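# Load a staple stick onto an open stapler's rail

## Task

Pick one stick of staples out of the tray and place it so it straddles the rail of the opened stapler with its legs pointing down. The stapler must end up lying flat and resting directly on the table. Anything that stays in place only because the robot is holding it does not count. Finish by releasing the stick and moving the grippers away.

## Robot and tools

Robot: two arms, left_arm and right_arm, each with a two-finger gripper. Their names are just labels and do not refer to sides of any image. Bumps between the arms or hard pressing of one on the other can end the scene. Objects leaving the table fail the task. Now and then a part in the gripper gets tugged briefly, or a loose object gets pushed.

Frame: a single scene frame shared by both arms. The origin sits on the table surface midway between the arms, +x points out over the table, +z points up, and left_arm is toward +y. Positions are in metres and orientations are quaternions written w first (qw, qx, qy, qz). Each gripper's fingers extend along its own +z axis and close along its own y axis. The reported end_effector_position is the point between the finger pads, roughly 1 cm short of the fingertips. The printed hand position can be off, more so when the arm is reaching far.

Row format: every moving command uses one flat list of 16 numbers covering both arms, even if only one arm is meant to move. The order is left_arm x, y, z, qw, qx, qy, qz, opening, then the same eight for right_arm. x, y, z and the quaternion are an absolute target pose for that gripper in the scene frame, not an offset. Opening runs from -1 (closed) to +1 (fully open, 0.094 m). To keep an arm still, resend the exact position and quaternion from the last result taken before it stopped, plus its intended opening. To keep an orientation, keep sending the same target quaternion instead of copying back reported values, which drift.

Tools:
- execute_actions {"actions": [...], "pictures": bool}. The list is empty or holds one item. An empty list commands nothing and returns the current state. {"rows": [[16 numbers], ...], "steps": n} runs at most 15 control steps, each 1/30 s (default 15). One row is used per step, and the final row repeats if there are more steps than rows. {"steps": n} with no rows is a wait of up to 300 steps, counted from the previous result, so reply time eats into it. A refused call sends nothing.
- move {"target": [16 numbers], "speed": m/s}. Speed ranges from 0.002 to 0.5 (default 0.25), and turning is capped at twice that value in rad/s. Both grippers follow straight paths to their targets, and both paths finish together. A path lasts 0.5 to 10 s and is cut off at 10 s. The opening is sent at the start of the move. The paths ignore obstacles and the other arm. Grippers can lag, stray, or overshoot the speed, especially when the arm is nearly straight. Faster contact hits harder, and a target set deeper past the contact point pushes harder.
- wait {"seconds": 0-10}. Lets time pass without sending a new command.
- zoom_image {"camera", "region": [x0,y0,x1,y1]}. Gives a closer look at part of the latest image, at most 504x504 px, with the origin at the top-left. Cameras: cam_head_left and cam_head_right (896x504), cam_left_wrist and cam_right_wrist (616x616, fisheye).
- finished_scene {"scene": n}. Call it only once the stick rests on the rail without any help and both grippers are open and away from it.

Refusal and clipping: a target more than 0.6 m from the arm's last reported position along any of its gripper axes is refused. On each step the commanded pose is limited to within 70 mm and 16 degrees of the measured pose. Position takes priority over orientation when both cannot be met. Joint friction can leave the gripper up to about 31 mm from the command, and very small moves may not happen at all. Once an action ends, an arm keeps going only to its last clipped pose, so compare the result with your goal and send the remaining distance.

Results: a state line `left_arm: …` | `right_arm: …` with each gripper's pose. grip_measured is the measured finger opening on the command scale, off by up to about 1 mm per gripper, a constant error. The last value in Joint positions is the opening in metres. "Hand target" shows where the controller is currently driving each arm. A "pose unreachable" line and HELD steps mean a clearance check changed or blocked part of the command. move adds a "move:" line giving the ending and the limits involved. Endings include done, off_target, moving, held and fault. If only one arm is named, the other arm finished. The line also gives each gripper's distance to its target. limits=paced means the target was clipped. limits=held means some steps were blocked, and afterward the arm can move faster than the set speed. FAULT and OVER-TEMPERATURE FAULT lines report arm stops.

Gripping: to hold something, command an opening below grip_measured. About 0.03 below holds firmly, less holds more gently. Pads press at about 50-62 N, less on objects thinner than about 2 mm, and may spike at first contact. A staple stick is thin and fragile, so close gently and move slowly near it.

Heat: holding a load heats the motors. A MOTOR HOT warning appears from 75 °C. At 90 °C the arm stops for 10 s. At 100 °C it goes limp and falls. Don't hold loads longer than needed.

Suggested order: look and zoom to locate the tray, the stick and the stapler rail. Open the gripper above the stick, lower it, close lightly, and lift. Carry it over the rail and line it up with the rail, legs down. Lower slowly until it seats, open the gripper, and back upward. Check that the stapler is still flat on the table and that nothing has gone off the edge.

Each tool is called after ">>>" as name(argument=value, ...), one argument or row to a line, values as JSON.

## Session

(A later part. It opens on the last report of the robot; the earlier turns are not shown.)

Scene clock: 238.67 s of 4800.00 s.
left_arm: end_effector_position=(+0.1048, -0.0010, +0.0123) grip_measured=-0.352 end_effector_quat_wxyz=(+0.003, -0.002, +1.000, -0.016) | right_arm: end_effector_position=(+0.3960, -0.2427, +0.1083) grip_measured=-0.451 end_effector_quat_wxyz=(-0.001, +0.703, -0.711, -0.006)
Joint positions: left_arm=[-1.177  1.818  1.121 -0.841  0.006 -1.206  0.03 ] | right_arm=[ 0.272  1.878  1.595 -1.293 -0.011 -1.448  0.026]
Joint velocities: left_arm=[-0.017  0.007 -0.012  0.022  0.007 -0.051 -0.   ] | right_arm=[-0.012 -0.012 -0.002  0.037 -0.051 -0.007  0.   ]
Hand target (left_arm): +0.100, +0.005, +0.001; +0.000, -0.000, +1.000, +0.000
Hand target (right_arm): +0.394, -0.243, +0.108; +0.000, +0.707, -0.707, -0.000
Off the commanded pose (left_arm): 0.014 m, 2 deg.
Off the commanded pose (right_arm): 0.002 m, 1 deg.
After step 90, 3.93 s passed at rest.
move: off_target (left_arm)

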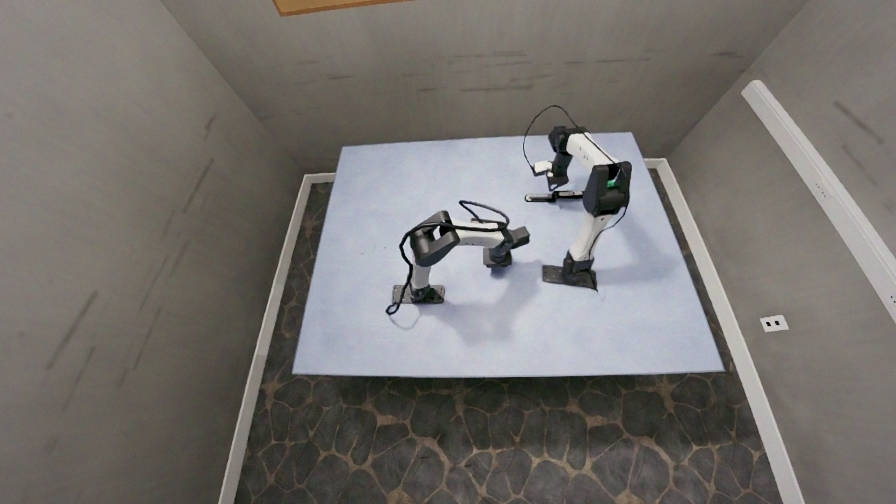

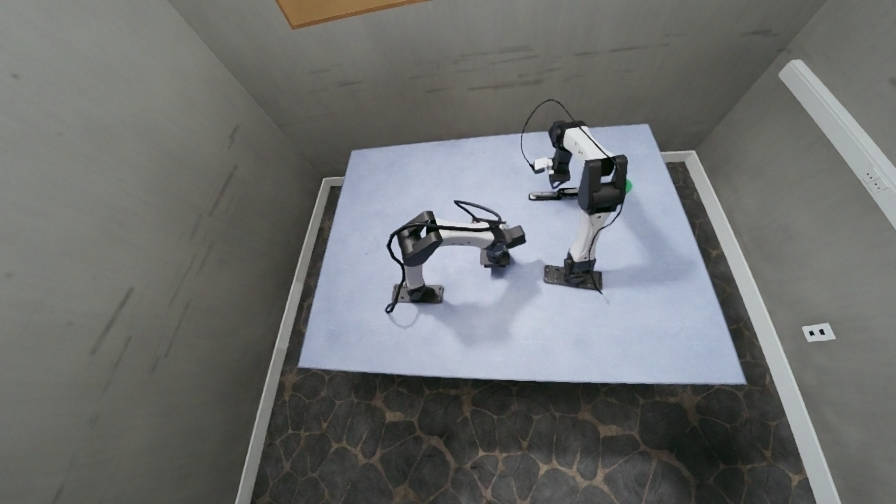

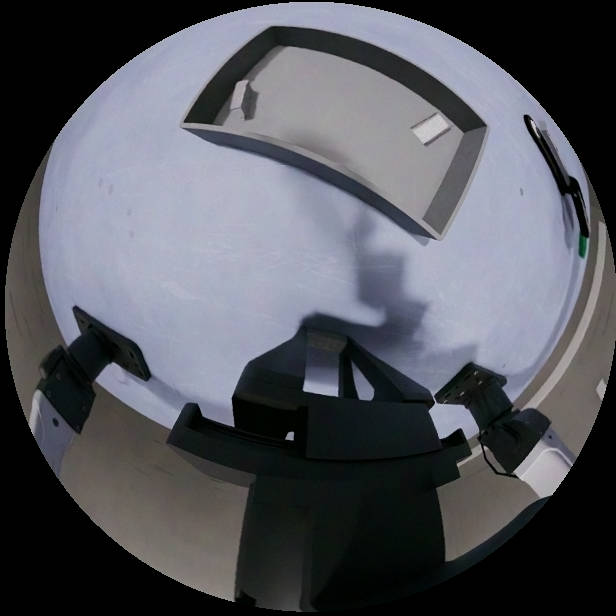

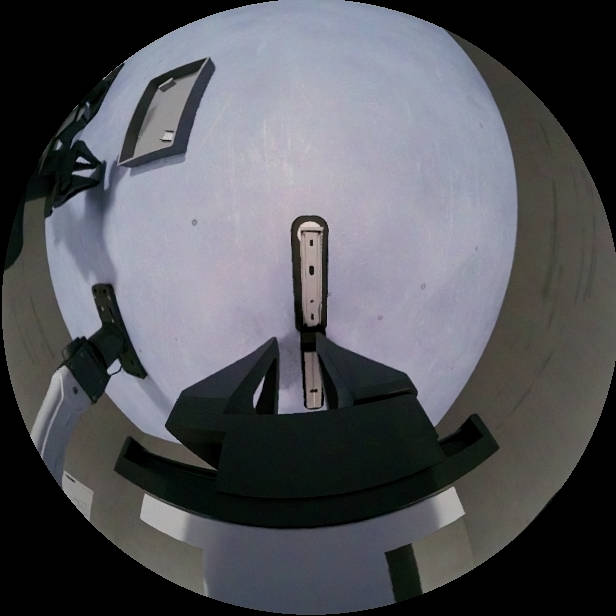

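A few mm still.

>>> execute_actions(
  actions=[
    {"rows":[[0.10,0.005,-0.002,0,0,1,0,-0.37,0.3942,-0.2429,0.1084,0,-0.707,0.707,0,-0.45],[0.10,0.005,-0.003,0,0,1,0,-0.37,0.3942,-0.2429,0.1084,0,-0.707,0.707,0,-0.45],[0.10,0.005,-0.004,0,0,1,0,-0.37,0.3942,-0.2429,0.1084,0,-0.707,0.707,0,-0.45],[0.10,0.005,-0.005,0,0,1,0,-0.37,0.3942,-0.2429,0.1084,0,-0.707,0.707,0,-0.45],[0.10,0.005,-0.007,0,0,1,0,-0.37,0.3942,-0.2429,0.1084,0,-0.707,0.707,0,-0.45]]},
  ],
  pictures=false,
)

>>> execute_actions(
  actions=[
    {"rows":[[0.103,0.002,0.005,0,0,1,0,-0.1,0.3942,-0.2429,0.1084,0,-0.707,0.707,0,-0.45]],"steps":10},
  ],
  pictures=false,
)

>>> move(
  target=[0.10,0.01,0.08,0,0,1,0,-0.1, 0.3,-0.2,0.1084,0,-0.707,0.707,0,-0.45],
)

>>> move(
  target=[0.15,0.33,0.1,0,0,1,0,-0.1, 0.2,-0.13,0.09,0,-0.707,0.707,0,-0.45],
)

>>> move(
  target=[0.15,0.33,0.1,0,0,1,0,-0.1, 0.107,0.005,0.04,0,-0.707,0.707,0,-0.45],
  speed=0.15,
)

Scene clock: 256.10 s of 4800.00 s.
left_arm: end_effector_position=(+0.1057, -0.0033, +0.0107) grip_measured=-0.352 end_effector_quat_wxyz=(+0.005, -0.002, +1.000, -0.022) | right_arm: end_effector_position=(+0.3960, -0.2427, +0.1083) grip_measured=-0.451 end_effector_quat_wxyz=(-0.001, +0.703, -0.711, -0.006)
Joint positions: left_arm=[-1.177  1.819  1.114 -0.822  0.006 -1.206  0.03 ] | right_arm=[ 0.272  1.878  1.595 -1.293 -0.011 -1.448  0.026]
Joint velocities: left_arm=[0.012 0.007 0.002 0.007 0.022 0.066 0.   ] | right_arm=[ 0.007 -0.012  0.007 -0.081 -0.007  0.007 -0.001]
Hand target (left_arm): +0.100, +0.006, -0.006; +0.000, +0.000, +1.000, +0.000
Hand target (right_arm): +0.394, -0.243, +0.108; +0.000, +0.707, -0.707, -0.000
Off the commanded pose (left_arm): 0.020 m, 3 deg.
Off the commanded pose (right_arm): 0.002 m, 1 deg.
Steps of this call (steps 1 to 90: nothing new was sent; then 13.93 s passed at rest; steps 91 to 105: all 15 steps of this action). Readings (end_effector_position):
91: left_arm (+0.1050, -0.0015, +0.0123) | right_arm (+0.3960, -0.2427, +0.1083)
92: left_arm (+0.1052, -0.0019, +0.0123) | right_arm (+0.3960, -0.2427, +0.1083)
94: left_arm (+0.1056, -0.0029, +0.0123) | right_arm (+0.3960, -0.2427, +0.1083)
98: left_arm (+0.1057, -0.0033, +0.0107) | right_arm (+0.3960, -0.2427, +0.1083)
105: the state above

Scene clock: 256.43 s of 4800.00 s.
left_arm: end_effector_position=(+0.1058, -0.0038, +0.0109) grip_measured=-0.102 end_effector_quat_wxyz=(+0.005, -0.002, +1.000, -0.022) | right_arm: end_effector_position=(+0.3961, -0.2428, +0.1083) grip_measured=-0.451 end_effector_quat_wxyz=(-0.001, +0.703, -0.711, -0.006)
Joint positions: left_arm=[-1.177  1.819  1.116 -0.821  0.007 -1.206  0.042] | right_arm=[ 0.272  1.878  1.595 -1.293 -0.01  -1.448  0.026]
Joint velocities: left_arm=[-0.022  0.002  0.002  0.051 -0.007  0.007 -0.001] | right_arm=[-0.002  0.002 -0.022  0.051  0.066 -0.125 -0.001]
Hand target (left_arm): +0.103, +0.002, +0.005; +0.000, +0.000, +1.000, -0.000
Hand target (right_arm): +0.394, -0.243, +0.108; +0.000, +0.707, -0.707, -0.000
Off the commanded pose (left_arm): 0.009 m, 3 deg.
Off the commanded pose (right_arm): 0.002 m, 1 deg.
Steps of this call (steps 1 to 10: all 10 steps of this action). Readings (end_effector_position):
1: left_arm (+0.1059, -0.0037, +0.0108) | right_arm (+0.3960, -0.2427, +0.1083)
2: left_arm (+0.1058, -0.0038, +0.0109) | right_arm (+0.3960, -0.2427, +0.1083)
4: left_arm (+0.1058, -0.0038, +0.0109) | right_arm (+0.3960, -0.2428, +0.1083)
8: left_arm (+0.1058, -0.0038, +0.0109) | right_arm (+0.3961, -0.2428, +0.1083)
10: the state above

Scene clock: 257.77 s of 4800.00 s.
left_arm: end_effector_position=(+0.0997, +0.0122, +0.0724) grip_measured=-0.102 end_effector_quat_wxyz=(-0.005, -0.002, +1.000, +0.005) | right_arm: end_effector_position=(+0.3031, -0.1980, +0.1092) grip_measured=-0.451 end_effector_quat_wxyz=(+0.002, +0.708, -0.707, -0.007)
Joint positions: left_arm=[-1.177  1.73   1.267 -1.121  0.007 -1.206  0.042] | right_arm=[ 0.477  1.572  1.243 -1.251 -0.01  -1.256  0.026]
Joint velocities: left_arm=[-0.007  0.002 -0.007 -0.051 -0.037  0.022 -0.   ] | right_arm=[-0.027 -0.007 -0.007  0.051  0.022  0.022 -0.001]
Hand target (left_arm): +0.100, +0.010, +0.080; +0.000, +0.000, +1.000, -0.000
Hand target (right_arm): +0.300, -0.199, +0.108; +0.001, +0.707, -0.707, -0.001
Off the commanded pose (left_arm): 0.008 m, 1 deg.
Off the commanded pose (right_arm): 0.004 m, 1 deg.
move: done

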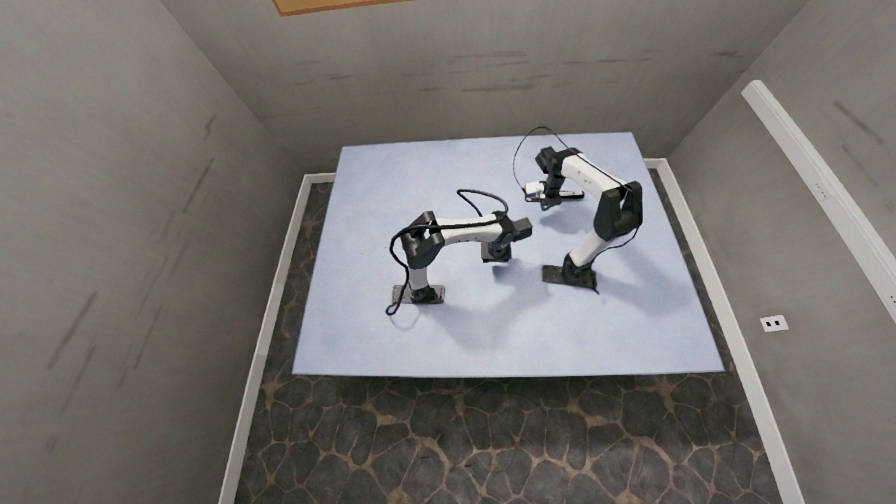

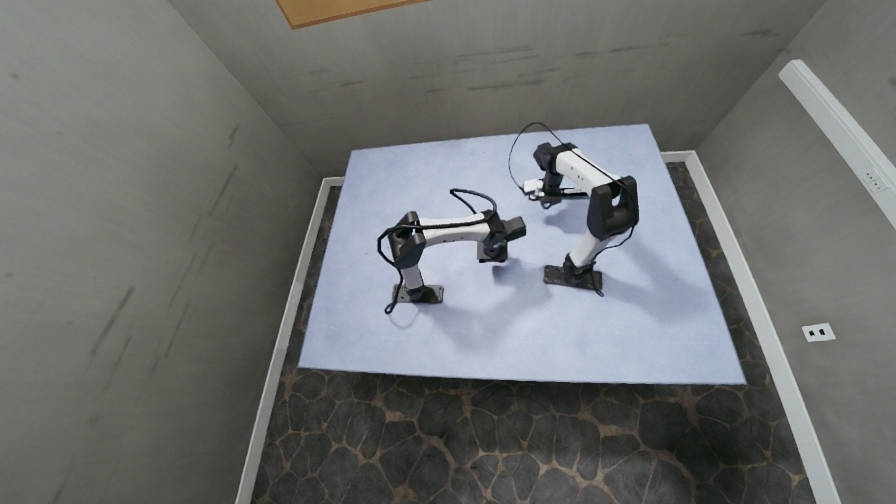

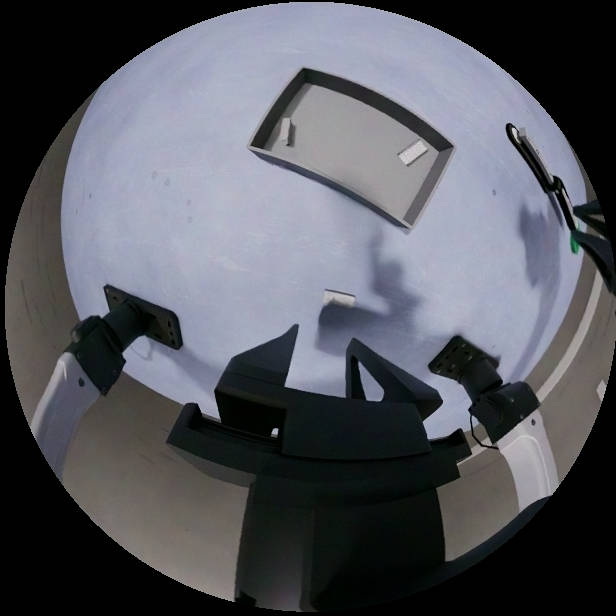

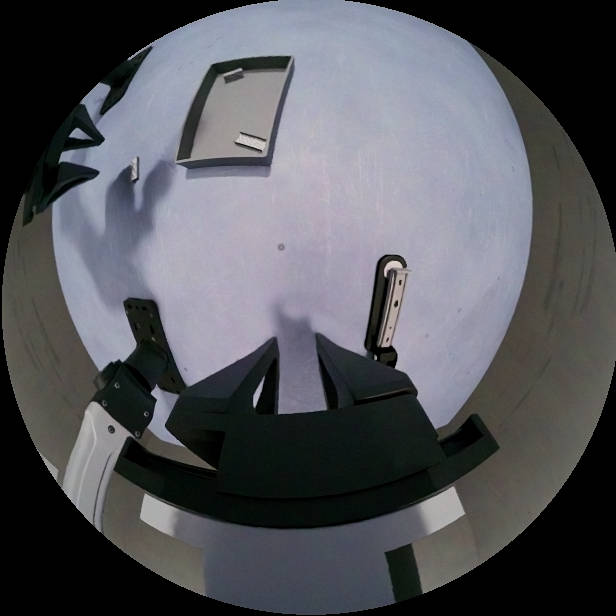

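Scene clock: 259.87 s of 4800.00 s.
left_arm: end_effector_position=(+0.1398, +0.3275, +0.0962) grip_measured=-0.102 end_effector_quat_wxyz=(-0.001, -0.000, +1.000, +0.008) | right_arm: end_effector_position=(+0.2022, -0.1274, +0.0905) grip_measured=-0.451 end_effector_quat_wxyz=(+0.009, +0.706, -0.708, -0.005)
Joint positions: left_arm=[ 0.211  1.098  0.832 -1.304 -0.016  0.185  0.042] | right_arm=[ 0.944  1.397  1.009 -1.201 -0.01  -0.786  0.026]
Joint velocities: left_arm=[ 0.012  0.002 -0.007  0.022  0.051 -0.037 -0.001] | right_arm=[ 0.002 -0.007 -0.012 -0.037  0.037  0.11   0.001]
Hand target (left_arm): +0.142, +0.327, +0.098; -0.007, -0.000, +1.000, +0.000
Hand target (right_arm): +0.200, -0.129, +0.090; +0.003, +0.707, -0.707, -0.002
Off the commanded pose (left_arm): 0.011 m, 1 deg.
Off the commanded pose (right_arm): 0.003 m, 1 deg.
move: off_target (left_arm)

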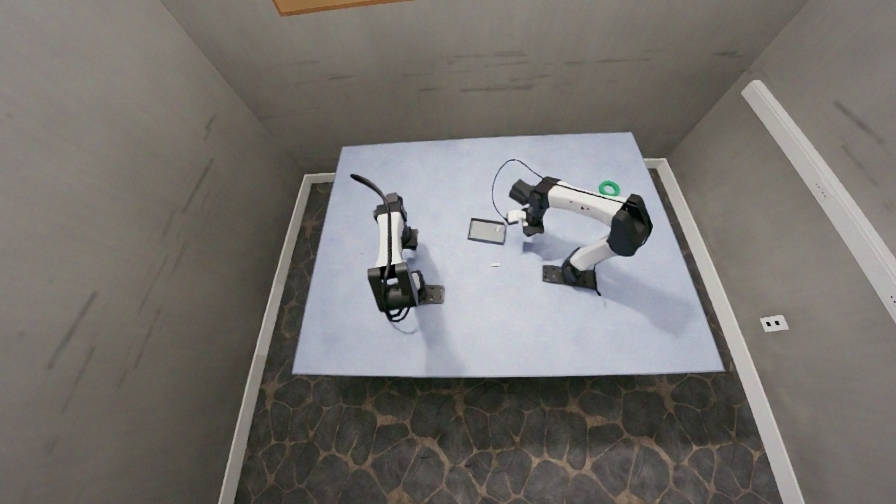

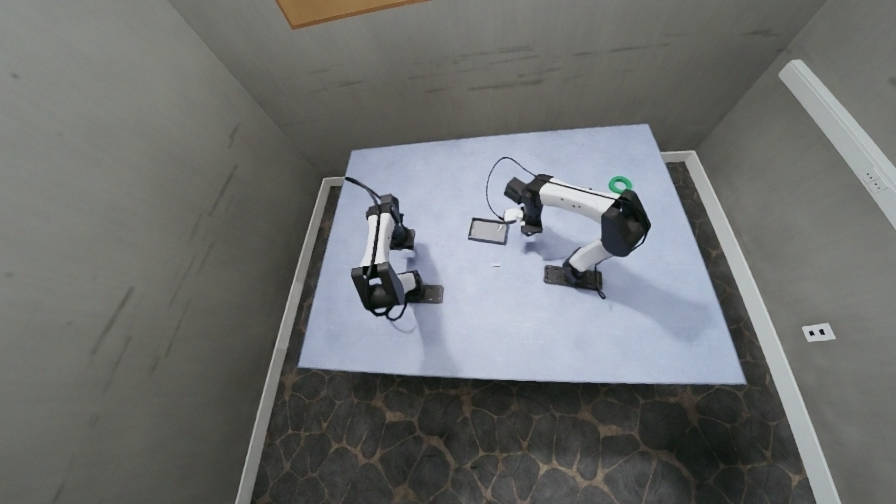

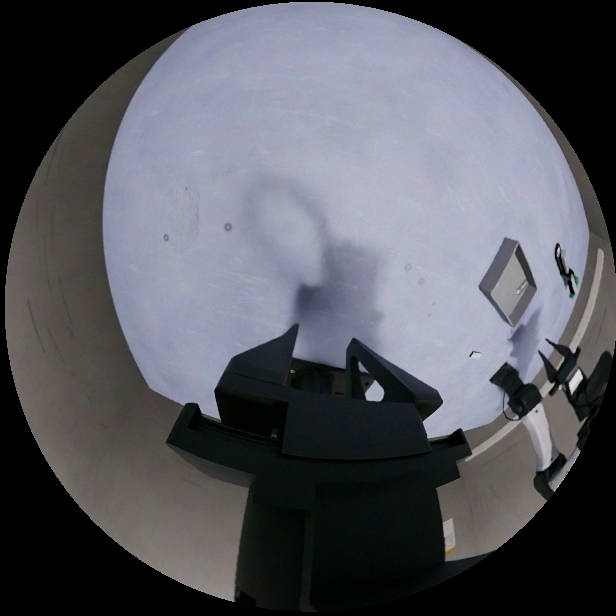

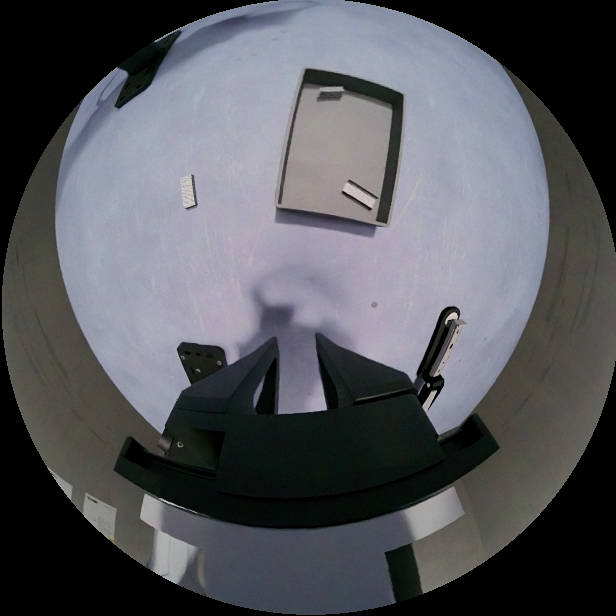

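Scene clock: 261.50 s of 4800.00 s.
left_arm: end_effector_position=(+0.1431, +0.3295, +0.0973) grip_measured=-0.102 end_effector_quat_wxyz=(-0.004, +0.001, +1.000, +0.006) | right_arm: end_effector_position=(+0.1059, -0.0030, +0.0389) grip_measured=-0.451 end_effector_quat_wxyz=(+0.012, +0.708, -0.706, +0.002)
Joint positions: left_arm=[ 0.222  1.12   0.849 -1.305 -0.013  0.2    0.042] | right_arm=[ 1.522  1.709  1.103 -0.988 -0.01  -0.214  0.026]
Joint velocities: left_arm=[-0.002  0.012  0.007 -0.066  0.022  0.037  0.   ] | right_arm=[ 0.002 -0.007 -0.007  0.007 -0.007  0.007 -0.001]
Hand target (left_arm): +0.150, +0.330, +0.100; -0.000, +0.000, +1.000, +0.000
Hand target (right_arm): +0.107, +0.006, +0.040; +0.004, +0.707, -0.707, -0.000
Off the commanded pose (left_arm): 0.007 m, 1 deg.
Off the commanded pose (right_arm): 0.008 m, 1 deg.
move: done

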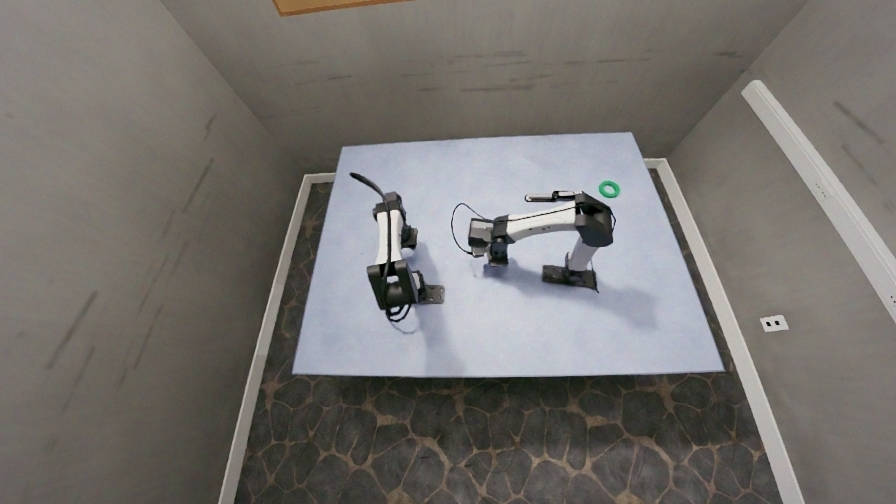

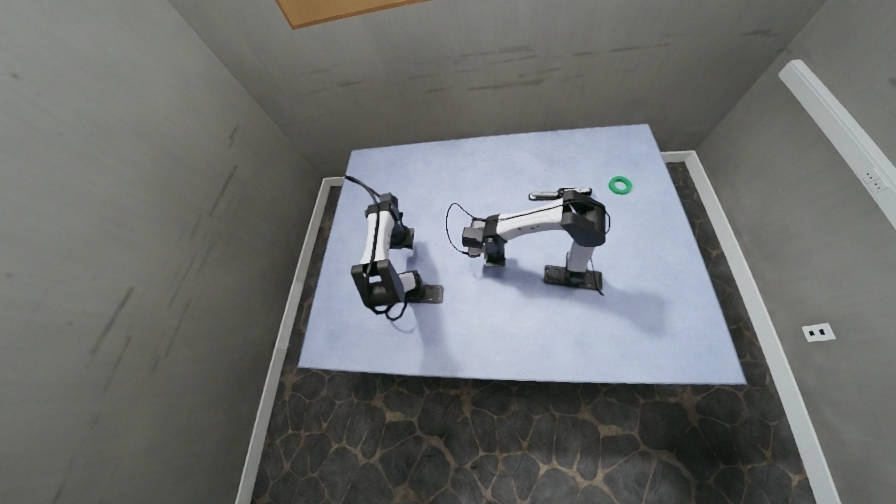

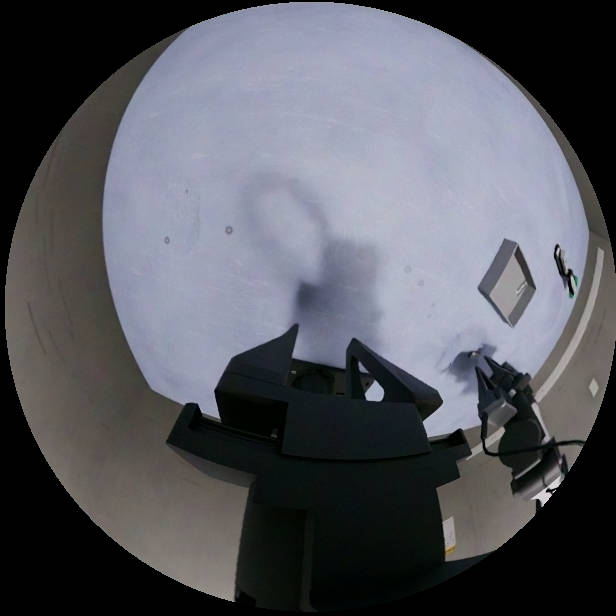

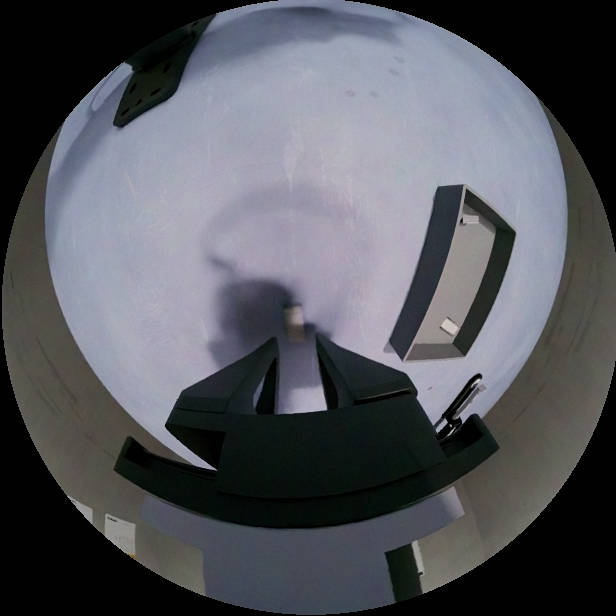

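Aim z≈0.0145.

>>> move(
  target=[0.143,0.33,0.097,0,0,1,0,-0.1, 0.105,-0.009,0.005,0,-0.72,0.694,0,-0.45],
  speed=0.04,
)

>>> zoom_image(
  camera="cam_left_wrist",
  region=[450, 330, 510, 390],
)

Scene clock: 274.90 s of 4800.00 s.
left_arm: end_effector_position=(+0.1428, +0.3306, +0.0973) grip_measured=-0.102 end_effector_quat_wxyz=(-0.004, +0.001, +1.000, +0.006) | right_arm: end_effector_position=(+0.1059, -0.0030, +0.0135) grip_measured=-0.451 end_effector_quat_wxyz=(-0.007, +0.716, -0.698, -0.010)
Joint positions: left_arm=[ 0.23   1.12   0.849 -1.305 -0.013  0.208  0.042] | right_arm=[ 1.522  1.709  0.992 -0.831 -0.01  -0.236  0.026]
Joint velocities: left_arm=[ 0.002 -0.007 -0.012  0.022 -0.007 -0.037  0.   ] | right_arm=[ 0.017 -0.002 -0.012  0.037 -0.037 -0.066  0.   ]
Hand target (left_arm): +0.143, +0.330, +0.097; -0.000, +0.000, +1.000, -0.000
Hand target (right_arm): +0.105, -0.009, +0.005; +0.000, +0.720, -0.694, +0.000
Off the commanded pose (left_arm): 0.001 m, 1 deg.
Off the commanded pose (right_arm): 0.010 m, 2 deg.
After step 90, 9.07 s passed at rest.
move: done

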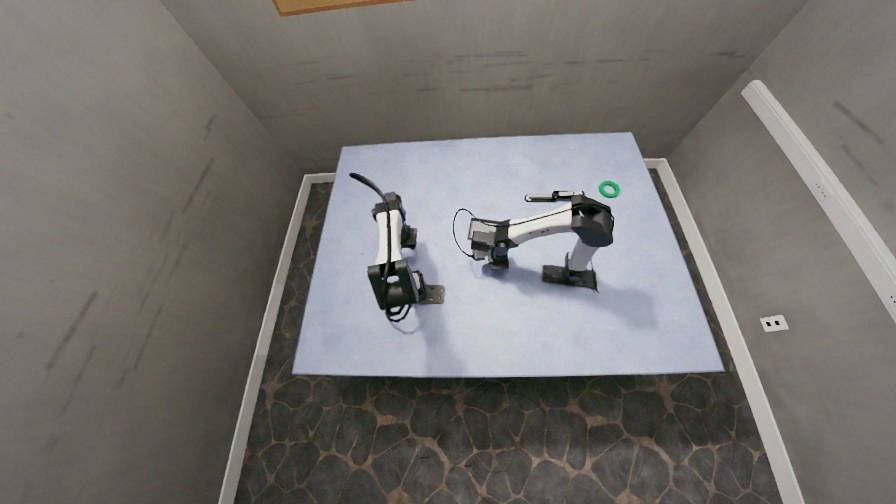

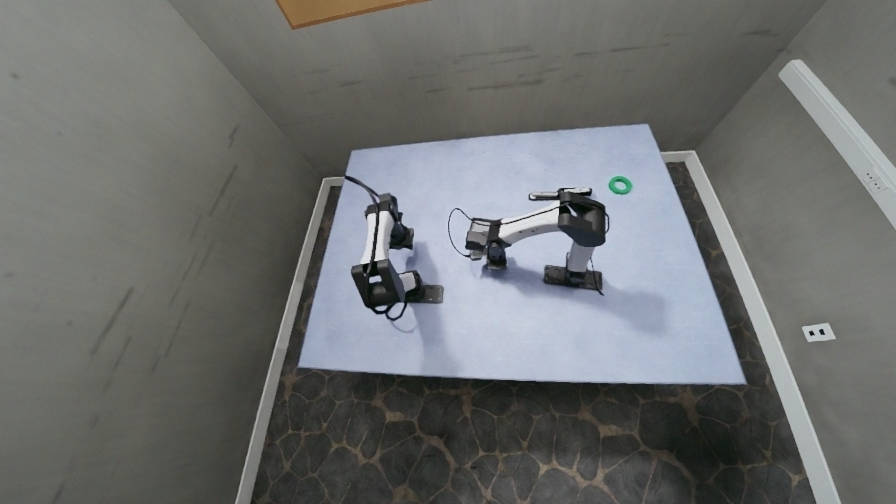

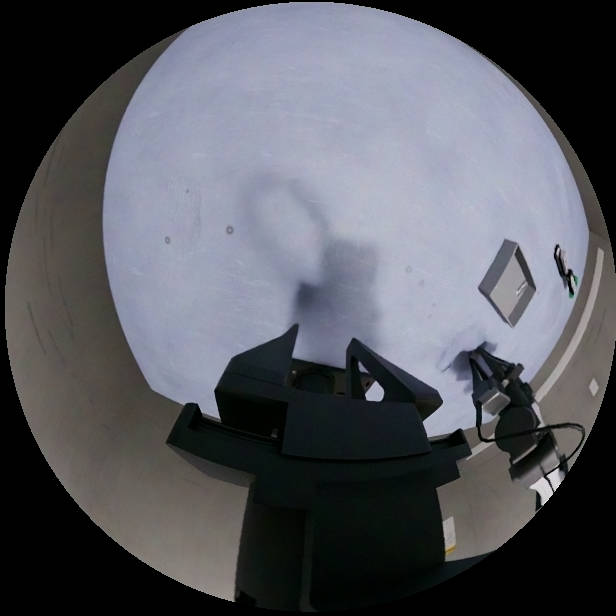

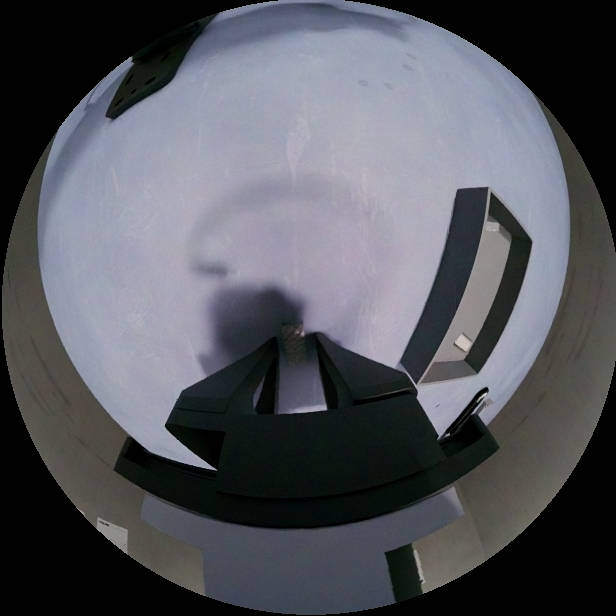

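Region (450, 330, 510, 390) of cam_left_wrist's 616x616 image, scaled by 8.400, with more detail than that image has.

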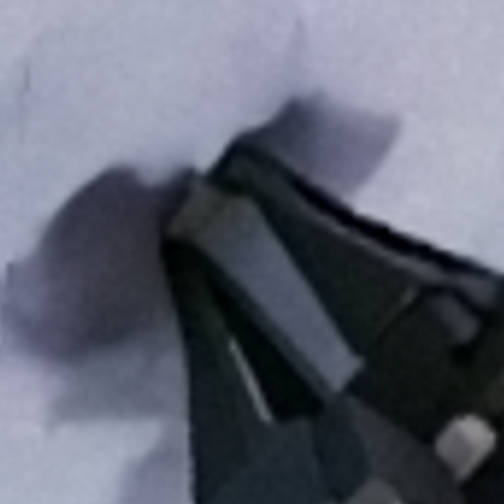

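>>> execute_actions(
  actions=[
    {"rows":[[0.143,0.33,0.097,0,0,1,0,-0.1,0.106,-0.004,0.0135,0,-0.72,0.694,0,-0.6],[0.143,0.33,0.097,0,0,1,0,-0.1,0.106,-0.004,0.0135,0,-0.72,0.694,0,-0.65],[0.143,0.33,0.097,0,0,1,0,-0.1,0.106,-0.004,0.0135,0,-0.72,0.694,0,-0.7],[0.143,0.33,0.097,0,0,1,0,-0.1,0.106,-0.004,0.0135,0,-0.72,0.694,0,-0.73],[0.143,0.33,0.097,0,0,1,0,-0.1,0.106,-0.004,0.0135,0,-0.72,0.694,0,-0.785]],"steps":12},
  ],
  pictures=false,
)

>>> move(
  target=[0.143,0.33,0.097,0,0,1,0,-0.1, 0.15,-0.07,0.10,0,-0.707,0.707,0,-0.785],
)

>>> move(
  target=[0.143,0.33,0.097,0,0,1,0,-0.1, 0.417,-0.205,0.07,0,-0.69,0.724,0,-0.785],
  speed=0.2,
)

>>> zoom_image(
  camera="cam_right_wrist",
  region=[220, 240, 390, 410],
)

Scene clock: 297.90 s of 4800.00 s.
left_arm: end_effector_position=(+0.1428, +0.3306, +0.0973) grip_measured=-0.102 end_effector_quat_wxyz=(-0.004, +0.002, +1.000, +0.006) | right_arm: end_effector_position=(+0.1051, -0.0072, +0.0134) grip_measured=-0.755 end_effector_quat_wxyz=(+0.000, +0.716, -0.698, -0.006)
Joint positions: left_arm=[ 0.23   1.12   0.849 -1.305 -0.013  0.209  0.042] | right_arm=[ 1.522  1.709  0.992 -0.848 -0.01  -0.236  0.012]
Joint velocities: left_arm=[-0.002 -0.007 -0.002  0.022 -0.022 -0.007 -0.   ] | right_arm=[ 0.012 -0.002 -0.007 -0.051 -0.037  0.007 -0.   ]
Hand target (left_arm): +0.143, +0.330, +0.097; -0.000, +0.000, +1.000, +0.000
Hand target (right_arm): +0.106, -0.004, +0.013; -0.000, +0.720, -0.694, -0.000
Off the commanded pose (left_arm): 0.001 m, 1 deg.
Off the commanded pose (right_arm): 0.003 m, 1 deg.
Steps of this call (steps 1 to 90: nothing new was sent; then 19.60 s passed at rest; steps 91 to 102: all 12 steps of this action). Readings (end_effector_position):
91: left_arm (+0.1428, +0.3306, +0.0973) | right_arm (+0.1059, -0.0030, +0.0135)
92: left_arm (+0.1428, +0.3306, +0.0973) | right_arm (+0.1058, -0.0039, +0.0134)
94: left_arm (+0.1428, +0.3306, +0.0973) | right_arm (+0.1054, -0.0053, +0.0134)
98: left_arm (+0.1428, +0.3306, +0.0973) | right_arm (+0.1052, -0.0067, +0.0134)
102: the state above

Scene clock: 299.30 s of 4800.00 s.
left_arm: end_effector_position=(+0.1428, +0.3306, +0.0973) grip_measured=-0.102 end_effector_quat_wxyz=(-0.004, +0.002, +1.000, +0.006) | right_arm: end_effector_position=(+0.1450, -0.0733, +0.0924) grip_measured=-0.755 end_effector_quat_wxyz=(+0.011, +0.707, -0.707, +0.001)
Joint positions: left_arm=[ 0.23   1.12   0.849 -1.305 -0.013  0.209  0.042] | right_arm=[ 1.294  1.446  1.058 -1.204 -0.007 -0.439  0.012]
Joint velocities: left_arm=[ 0.012  0.017 -0.002 -0.007 -0.022 -0.022 -0.001] | right_arm=[-0.017  0.002  0.002 -0.095 -0.037  0.051  0.   ]
Hand target (left_arm): +0.143, +0.330, +0.097; -0.000, -0.000, +1.000, +0.000
Hand target (right_arm): +0.149, -0.071, +0.100; -0.002, +0.707, -0.707, -0.000
Off the commanded pose (left_arm): 0.001 m, 1 deg.
Off the commanded pose (right_arm): 0.010 m, 1 deg.
move: done

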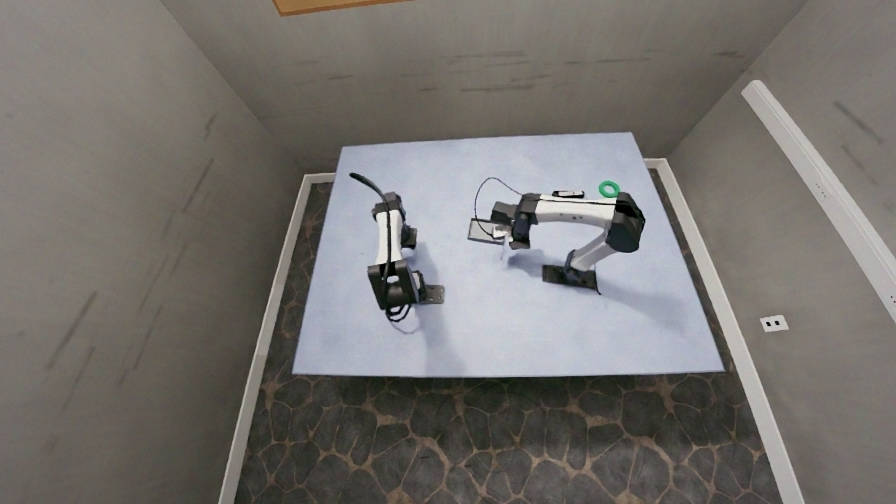

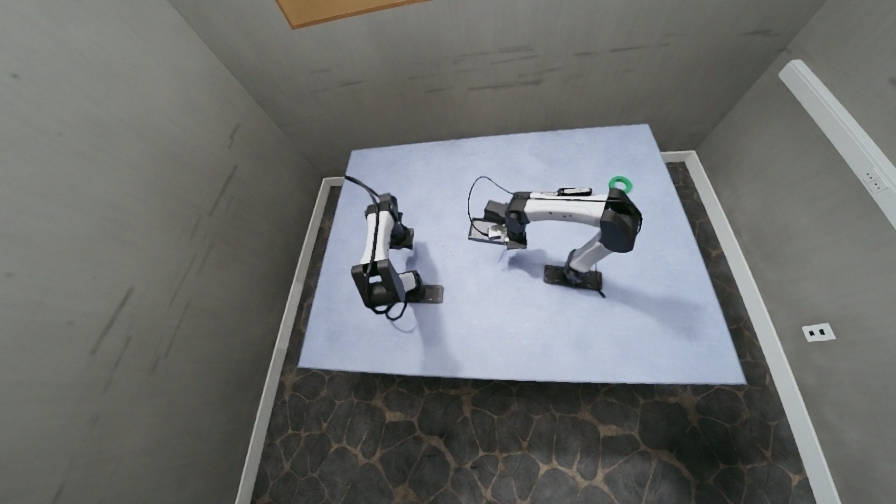

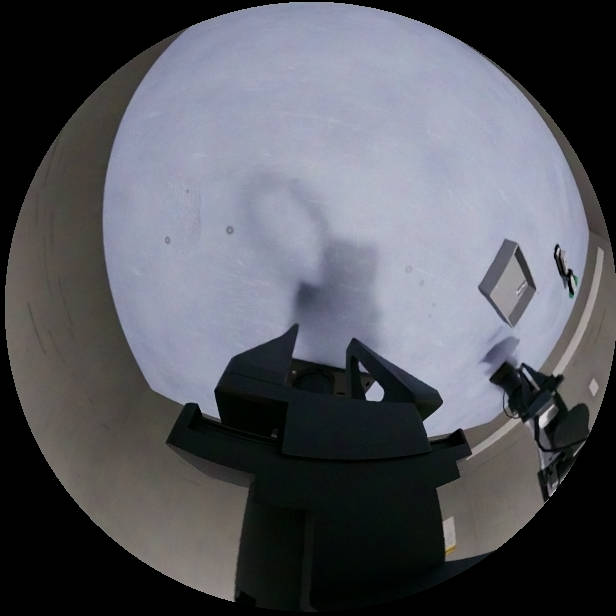

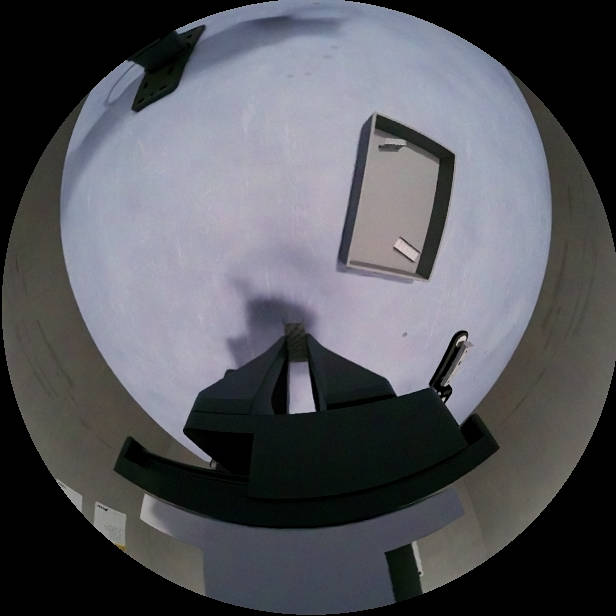

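Scene clock: 301.33 s of 4800.00 s.
left_arm: end_effector_position=(+0.1428, +0.3306, +0.0973) grip_measured=-0.102 end_effector_quat_wxyz=(-0.004, +0.002, +1.000, +0.006) | right_arm: end_effector_position=(+0.4148, -0.2086, +0.0693) grip_measured=-0.755 end_effector_quat_wxyz=(-0.006, +0.688, -0.726, +0.005)
Joint positions: left_arm=[ 0.23   1.12   0.849 -1.305 -0.013  0.209  0.042] | right_arm=[ 0.364  1.967  1.56  -1.148  0.003 -1.314  0.012]
Joint velocities: left_arm=[-0.007 -0.002 -0.002 -0.007  0.007 -0.051 -0.   ] | right_arm=[-0.002 -0.022 -0.017 -0.022  0.037 -0.081  0.001]
Hand target (left_arm): +0.143, +0.330, +0.097; -0.000, -0.000, +1.000, +0.000
Hand target (right_arm): +0.418, -0.208, +0.070; -0.007, +0.690, -0.724, +0.003
Off the commanded pose (left_arm): 0.001 m, 1 deg.
Off the commanded pose (right_arm): 0.004 m, 1 deg.
move: done

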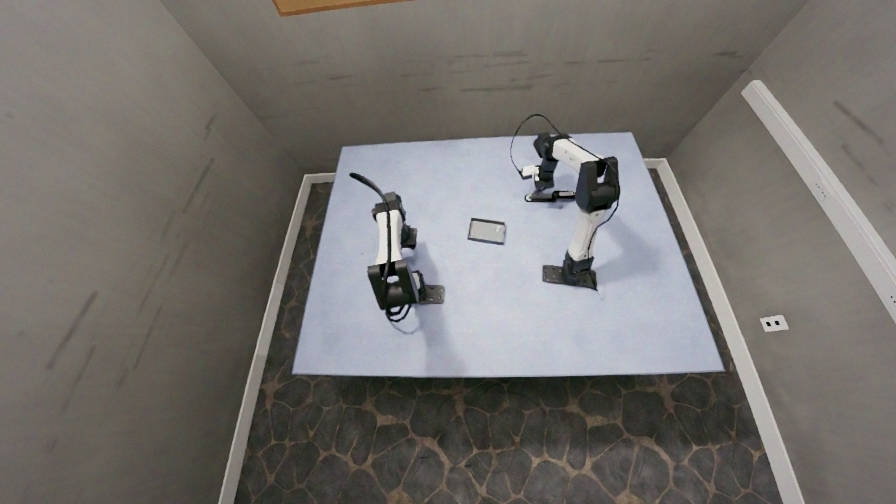

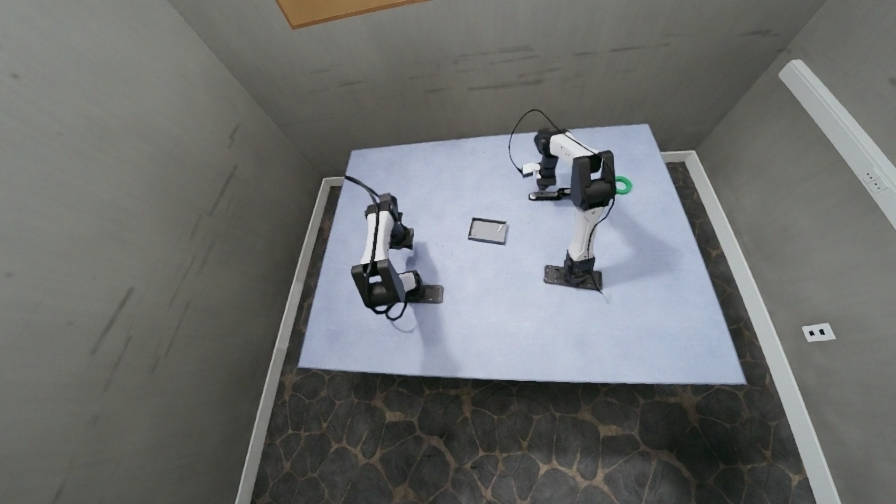

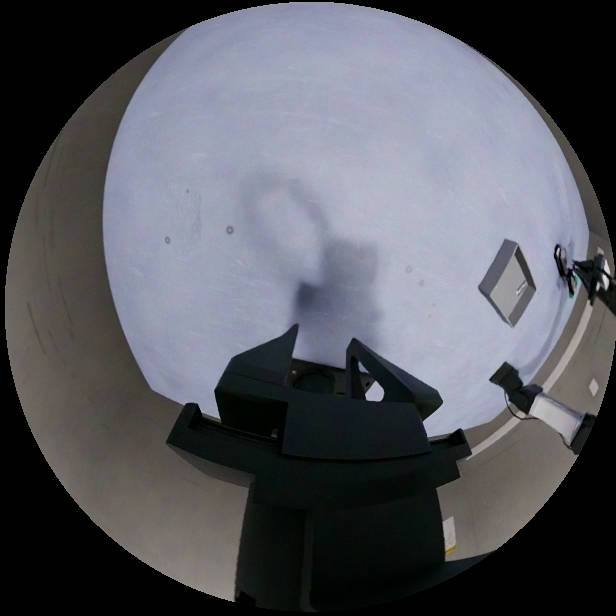

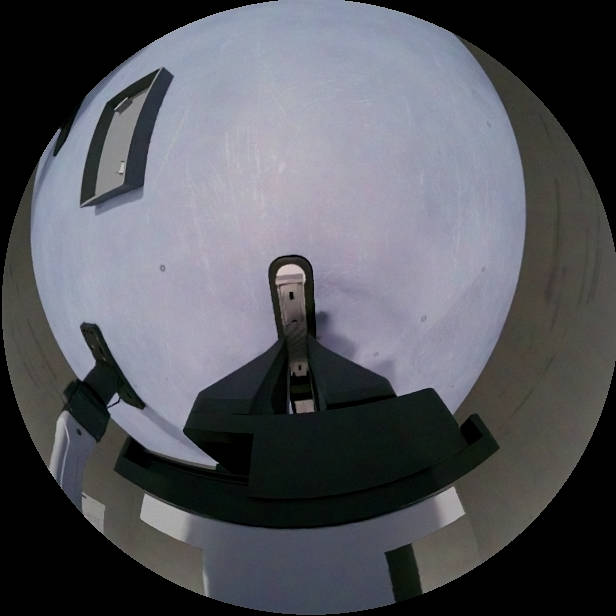

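Region (220, 240, 390, 410) of cam_right_wrist's 616x616 image, scaled by 2.965, with more detail than that image has.

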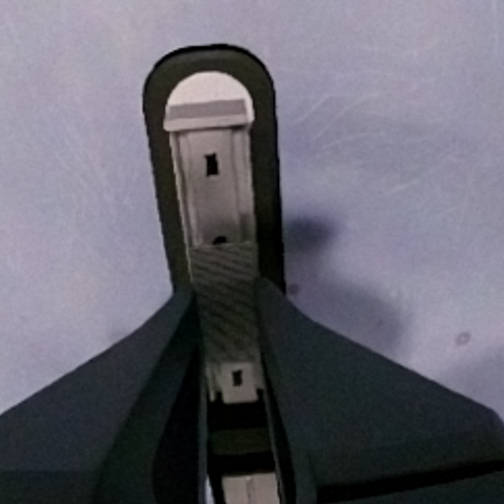

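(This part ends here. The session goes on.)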